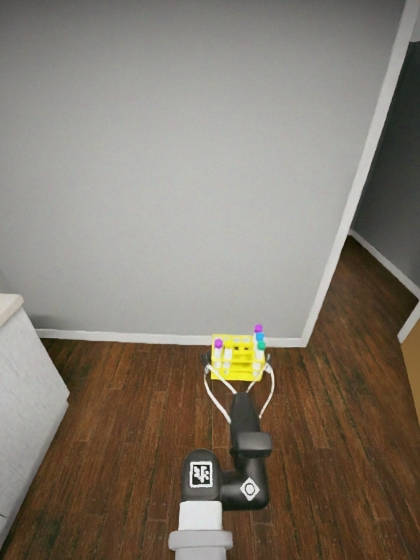

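>>> {"op": "execute_actions", "data": {
  "actions": [
    {"r2":{"base":{"rotate_rad":0.05}}}
  ],
  "cameras": []
}}

>>> {"op": "execute_actions", "data": {
  "actions": [
    {"r2":{"base":{"strafe_m":-0.85}}}
  ],
  "cameras": ["r2_head_camera"]
}}

Scene clock: 90.07 s.
r1.base_odometry: x=-0.385 y=+0.781 heading=+1.569 (m, m, rad; r1's odometry frame)
r1.turned_by_wheels: +0.000 (rad since the last result)
r1.turned_by_imu: +0.000 (rad since the last result)
r1.base_tilt: forward=+0.2 right=-0.2 (deg)
r1.lidar_m: 0.57 0.34 0.40 1.50 2.66 2.13 2.10 2.06 1.63 1.59 1.31 1.03
r1.base_status: not commanded
r1.joint_positions: lift_m=+0.850 arm_m=+0.002 wrist_yaw_rad=+1.315 wrist_pitch_rad=-0.012 wrist_roll_rad=-0.017 gripper_m=-0.037
r1.joint_status: not commanded
r1.on_its_own: wrist_yaw_rad is off since a torque_fault, until you send "end_of_arm": "enable_torque" (your +0.000 is given up)
r1.motor_effort: lift_m=+19(19) arm_m=-5(5) wrist_yaw_rad=+0(1) wrist_pitch_rad=-7(7) wrist_roll_rad=-1(1) gripper_m=-22(24) wheel_0=+4(3) wheel_1=-2(2) wheel_2=+2(2) (%)
r1.hand_pose: x=+0.3308 y=+0.2570 z=+1.0318 quat_wxyz=(+0.791, -0.003, -0.010, +0.611) (m; r1's base frame)
r1.wrist_depth_mm: - - 256 236 229 216 207 / 1499 - 257 236 228 216 208 / - - 259 236 228 216 208 / 1464 - 257 236 229 216 207 / - - 257 235 228 216 208 / - - 183 180 224 216 208 / - 150 254 174 229 212 208
r2.base_odometry: x=+0.653 y=-0.755 heading=-1.519 (m, m, rad; r2's odometry frame)
r2.turned_by_wheels: +0.050 (rad since the last result)
r2.turned_by_imu: +0.051 (rad since the last result)
r2.base_tilt: forward=+0.2 right=+0.0 (deg)
r2.lidar_m: 0.45 1.04 0.81 0.79 0.87 1.74 1.69 1.80 2.66 1.50 1.43 0.47
r2.base_status: done
r2.joint_positions: lift_m=+0.860 arm_m=+0.051 wrist_yaw_rad=+0.000 wrist_pitch_rad=+0.003 wrist_roll_rad=-0.005 gripper_m=+0.080
r2.joint_status: not commanded
r2.motor_effort: lift_m=+21(21) arm_m=-5(5) wrist_yaw_rad=-1(1) wrist_pitch_rad=-9(9) wrist_roll_rad=+3(3) gripper_m=-21(21) wheel_0=+0(1) wheel_1=-1(2) wheel_2=+2(4) (%)
r2.hand_pose: x=+0.5103 y=-0.0874 z=+1.0370 quat_wxyz=(+1.000, -0.003, +0.002, +0.000) (m; r2's base frame)
r2.wrist_depth_mm: 1205 1160 1138 1118 1098 1078 1060 / 1229 1205 1160 1138 1118 1078 1078 / 1229 1205 1160 1138 1098 1078 1078 / 1229 1229 198 1138 220 1098 1098 / 1255 1205 193 1138 189 1098 1098 / 1255 183 188 198 186 182 1098 / 1255 1229 201 - 193 1118 1098
pictures: none
No camera images: the call's "cameras" was empty. Leave "cameras" out to get every camera's image.

Scene clock: 94.23 s.
r1.base_odometry: x=-0.385 y=+0.781 heading=+1.569 (m, m, rad; r1's odometry frame)
r1.turned_by_wheels: +0.000 (rad since the last result)
r1.turned_by_imu: -0.001 (rad since the last result)
r1.base_tilt: forward=+0.3 right=-0.3 (deg)
r1.lidar_m: 0.54 0.37 0.41 0.68 0.69 2.13 2.09 2.07 1.61 1.60 1.26 1.04
r1.base_status: not commanded
r1.joint_positions: lift_m=+0.850 arm_m=+0.002 wrist_yaw_rad=+1.315 wrist_pitch_rad=-0.012 wrist_roll_rad=-0.017 gripper_m=-0.037
r1.joint_status: not commanded
r1.on_its_own: wrist_yaw_rad is off since a torque_fault, until you send "end_of_arm": "enable_torque" (your +0.000 is given up)
r1.motor_effort: lift_m=+19(19) arm_m=-5(5) wrist_yaw_rad=-1(1) wrist_pitch_rad=-7(7) wrist_roll_rad=+0(1) gripper_m=-20(23) wheel_0=+4(4) wheel_1=-2(2) wheel_2=+2(2) (%)
r1.hand_pose: x=+0.3308 y=+0.2570 z=+1.0318 quat_wxyz=(+0.791, -0.003, -0.010, +0.611) (m; r1's base frame)
r1.wrist_depth_mm: - - 258 237 229 216 208 / - - 257 235 228 216 207 / - - 257 236 229 216 208 / 668 - 256 236 229 216 207 / - - 256 236 228 215 208 / - - 183 180 224 216 207 / - 150 255 174 226 212 207
r2.base_odometry: x=-0.196 y=-0.798 heading=-1.519 (m, m, rad; r2's odometry frame)
r2.turned_by_wheels: +0.000 (rad since the last result)
r2.turned_by_imu: -0.007 (rad since the last result)
r2.base_tilt: forward=+0.2 right=+0.0 (deg)
r2.lidar_m: 0.45 1.41 1.70 1.67 1.79 1.80 1.78 1.88 2.45 0.68 0.66 0.49
r2.base_status: done
r2.joint_positions: lift_m=+0.860 arm_m=+0.051 wrist_yaw_rad=+0.000 wrist_pitch_rad=+0.003 wrist_roll_rad=-0.005 gripper_m=+0.080
r2.joint_status: not commanded
r2.motor_effort: lift_m=+21(21) arm_m=-5(5) wrist_yaw_rad=+1(0) wrist_pitch_rad=-8(9) wrist_roll_rad=+3(3) gripper_m=-20(18) wheel_0=-1(7) wheel_1=+1(9) wheel_2=+1(2) (%)
r2.hand_pose: x=+0.5103 y=-0.0874 z=+1.0371 quat_wxyz=(+1.000, -0.003, +0.002, +0.000) (m; r2's base frame)
r2.wrist_depth_mm: 1118 1098 1078 - - - - / 1118 1118 1078 - - - - / 1160 1118 1098 - - - - / 1138 1118 197 - 218 - - / 1160 1118 194 1060 190 - - / 1160 183 188 198 186 182 - / 1182 1138 202 - 193 - 1983
pictures: r2_head_camera
Images, in order (width x height): r2_head_camera 420x560.

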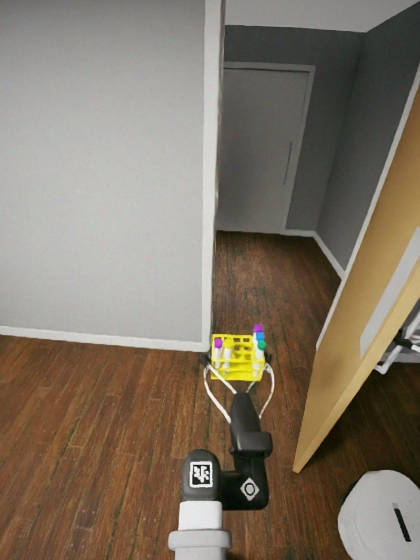

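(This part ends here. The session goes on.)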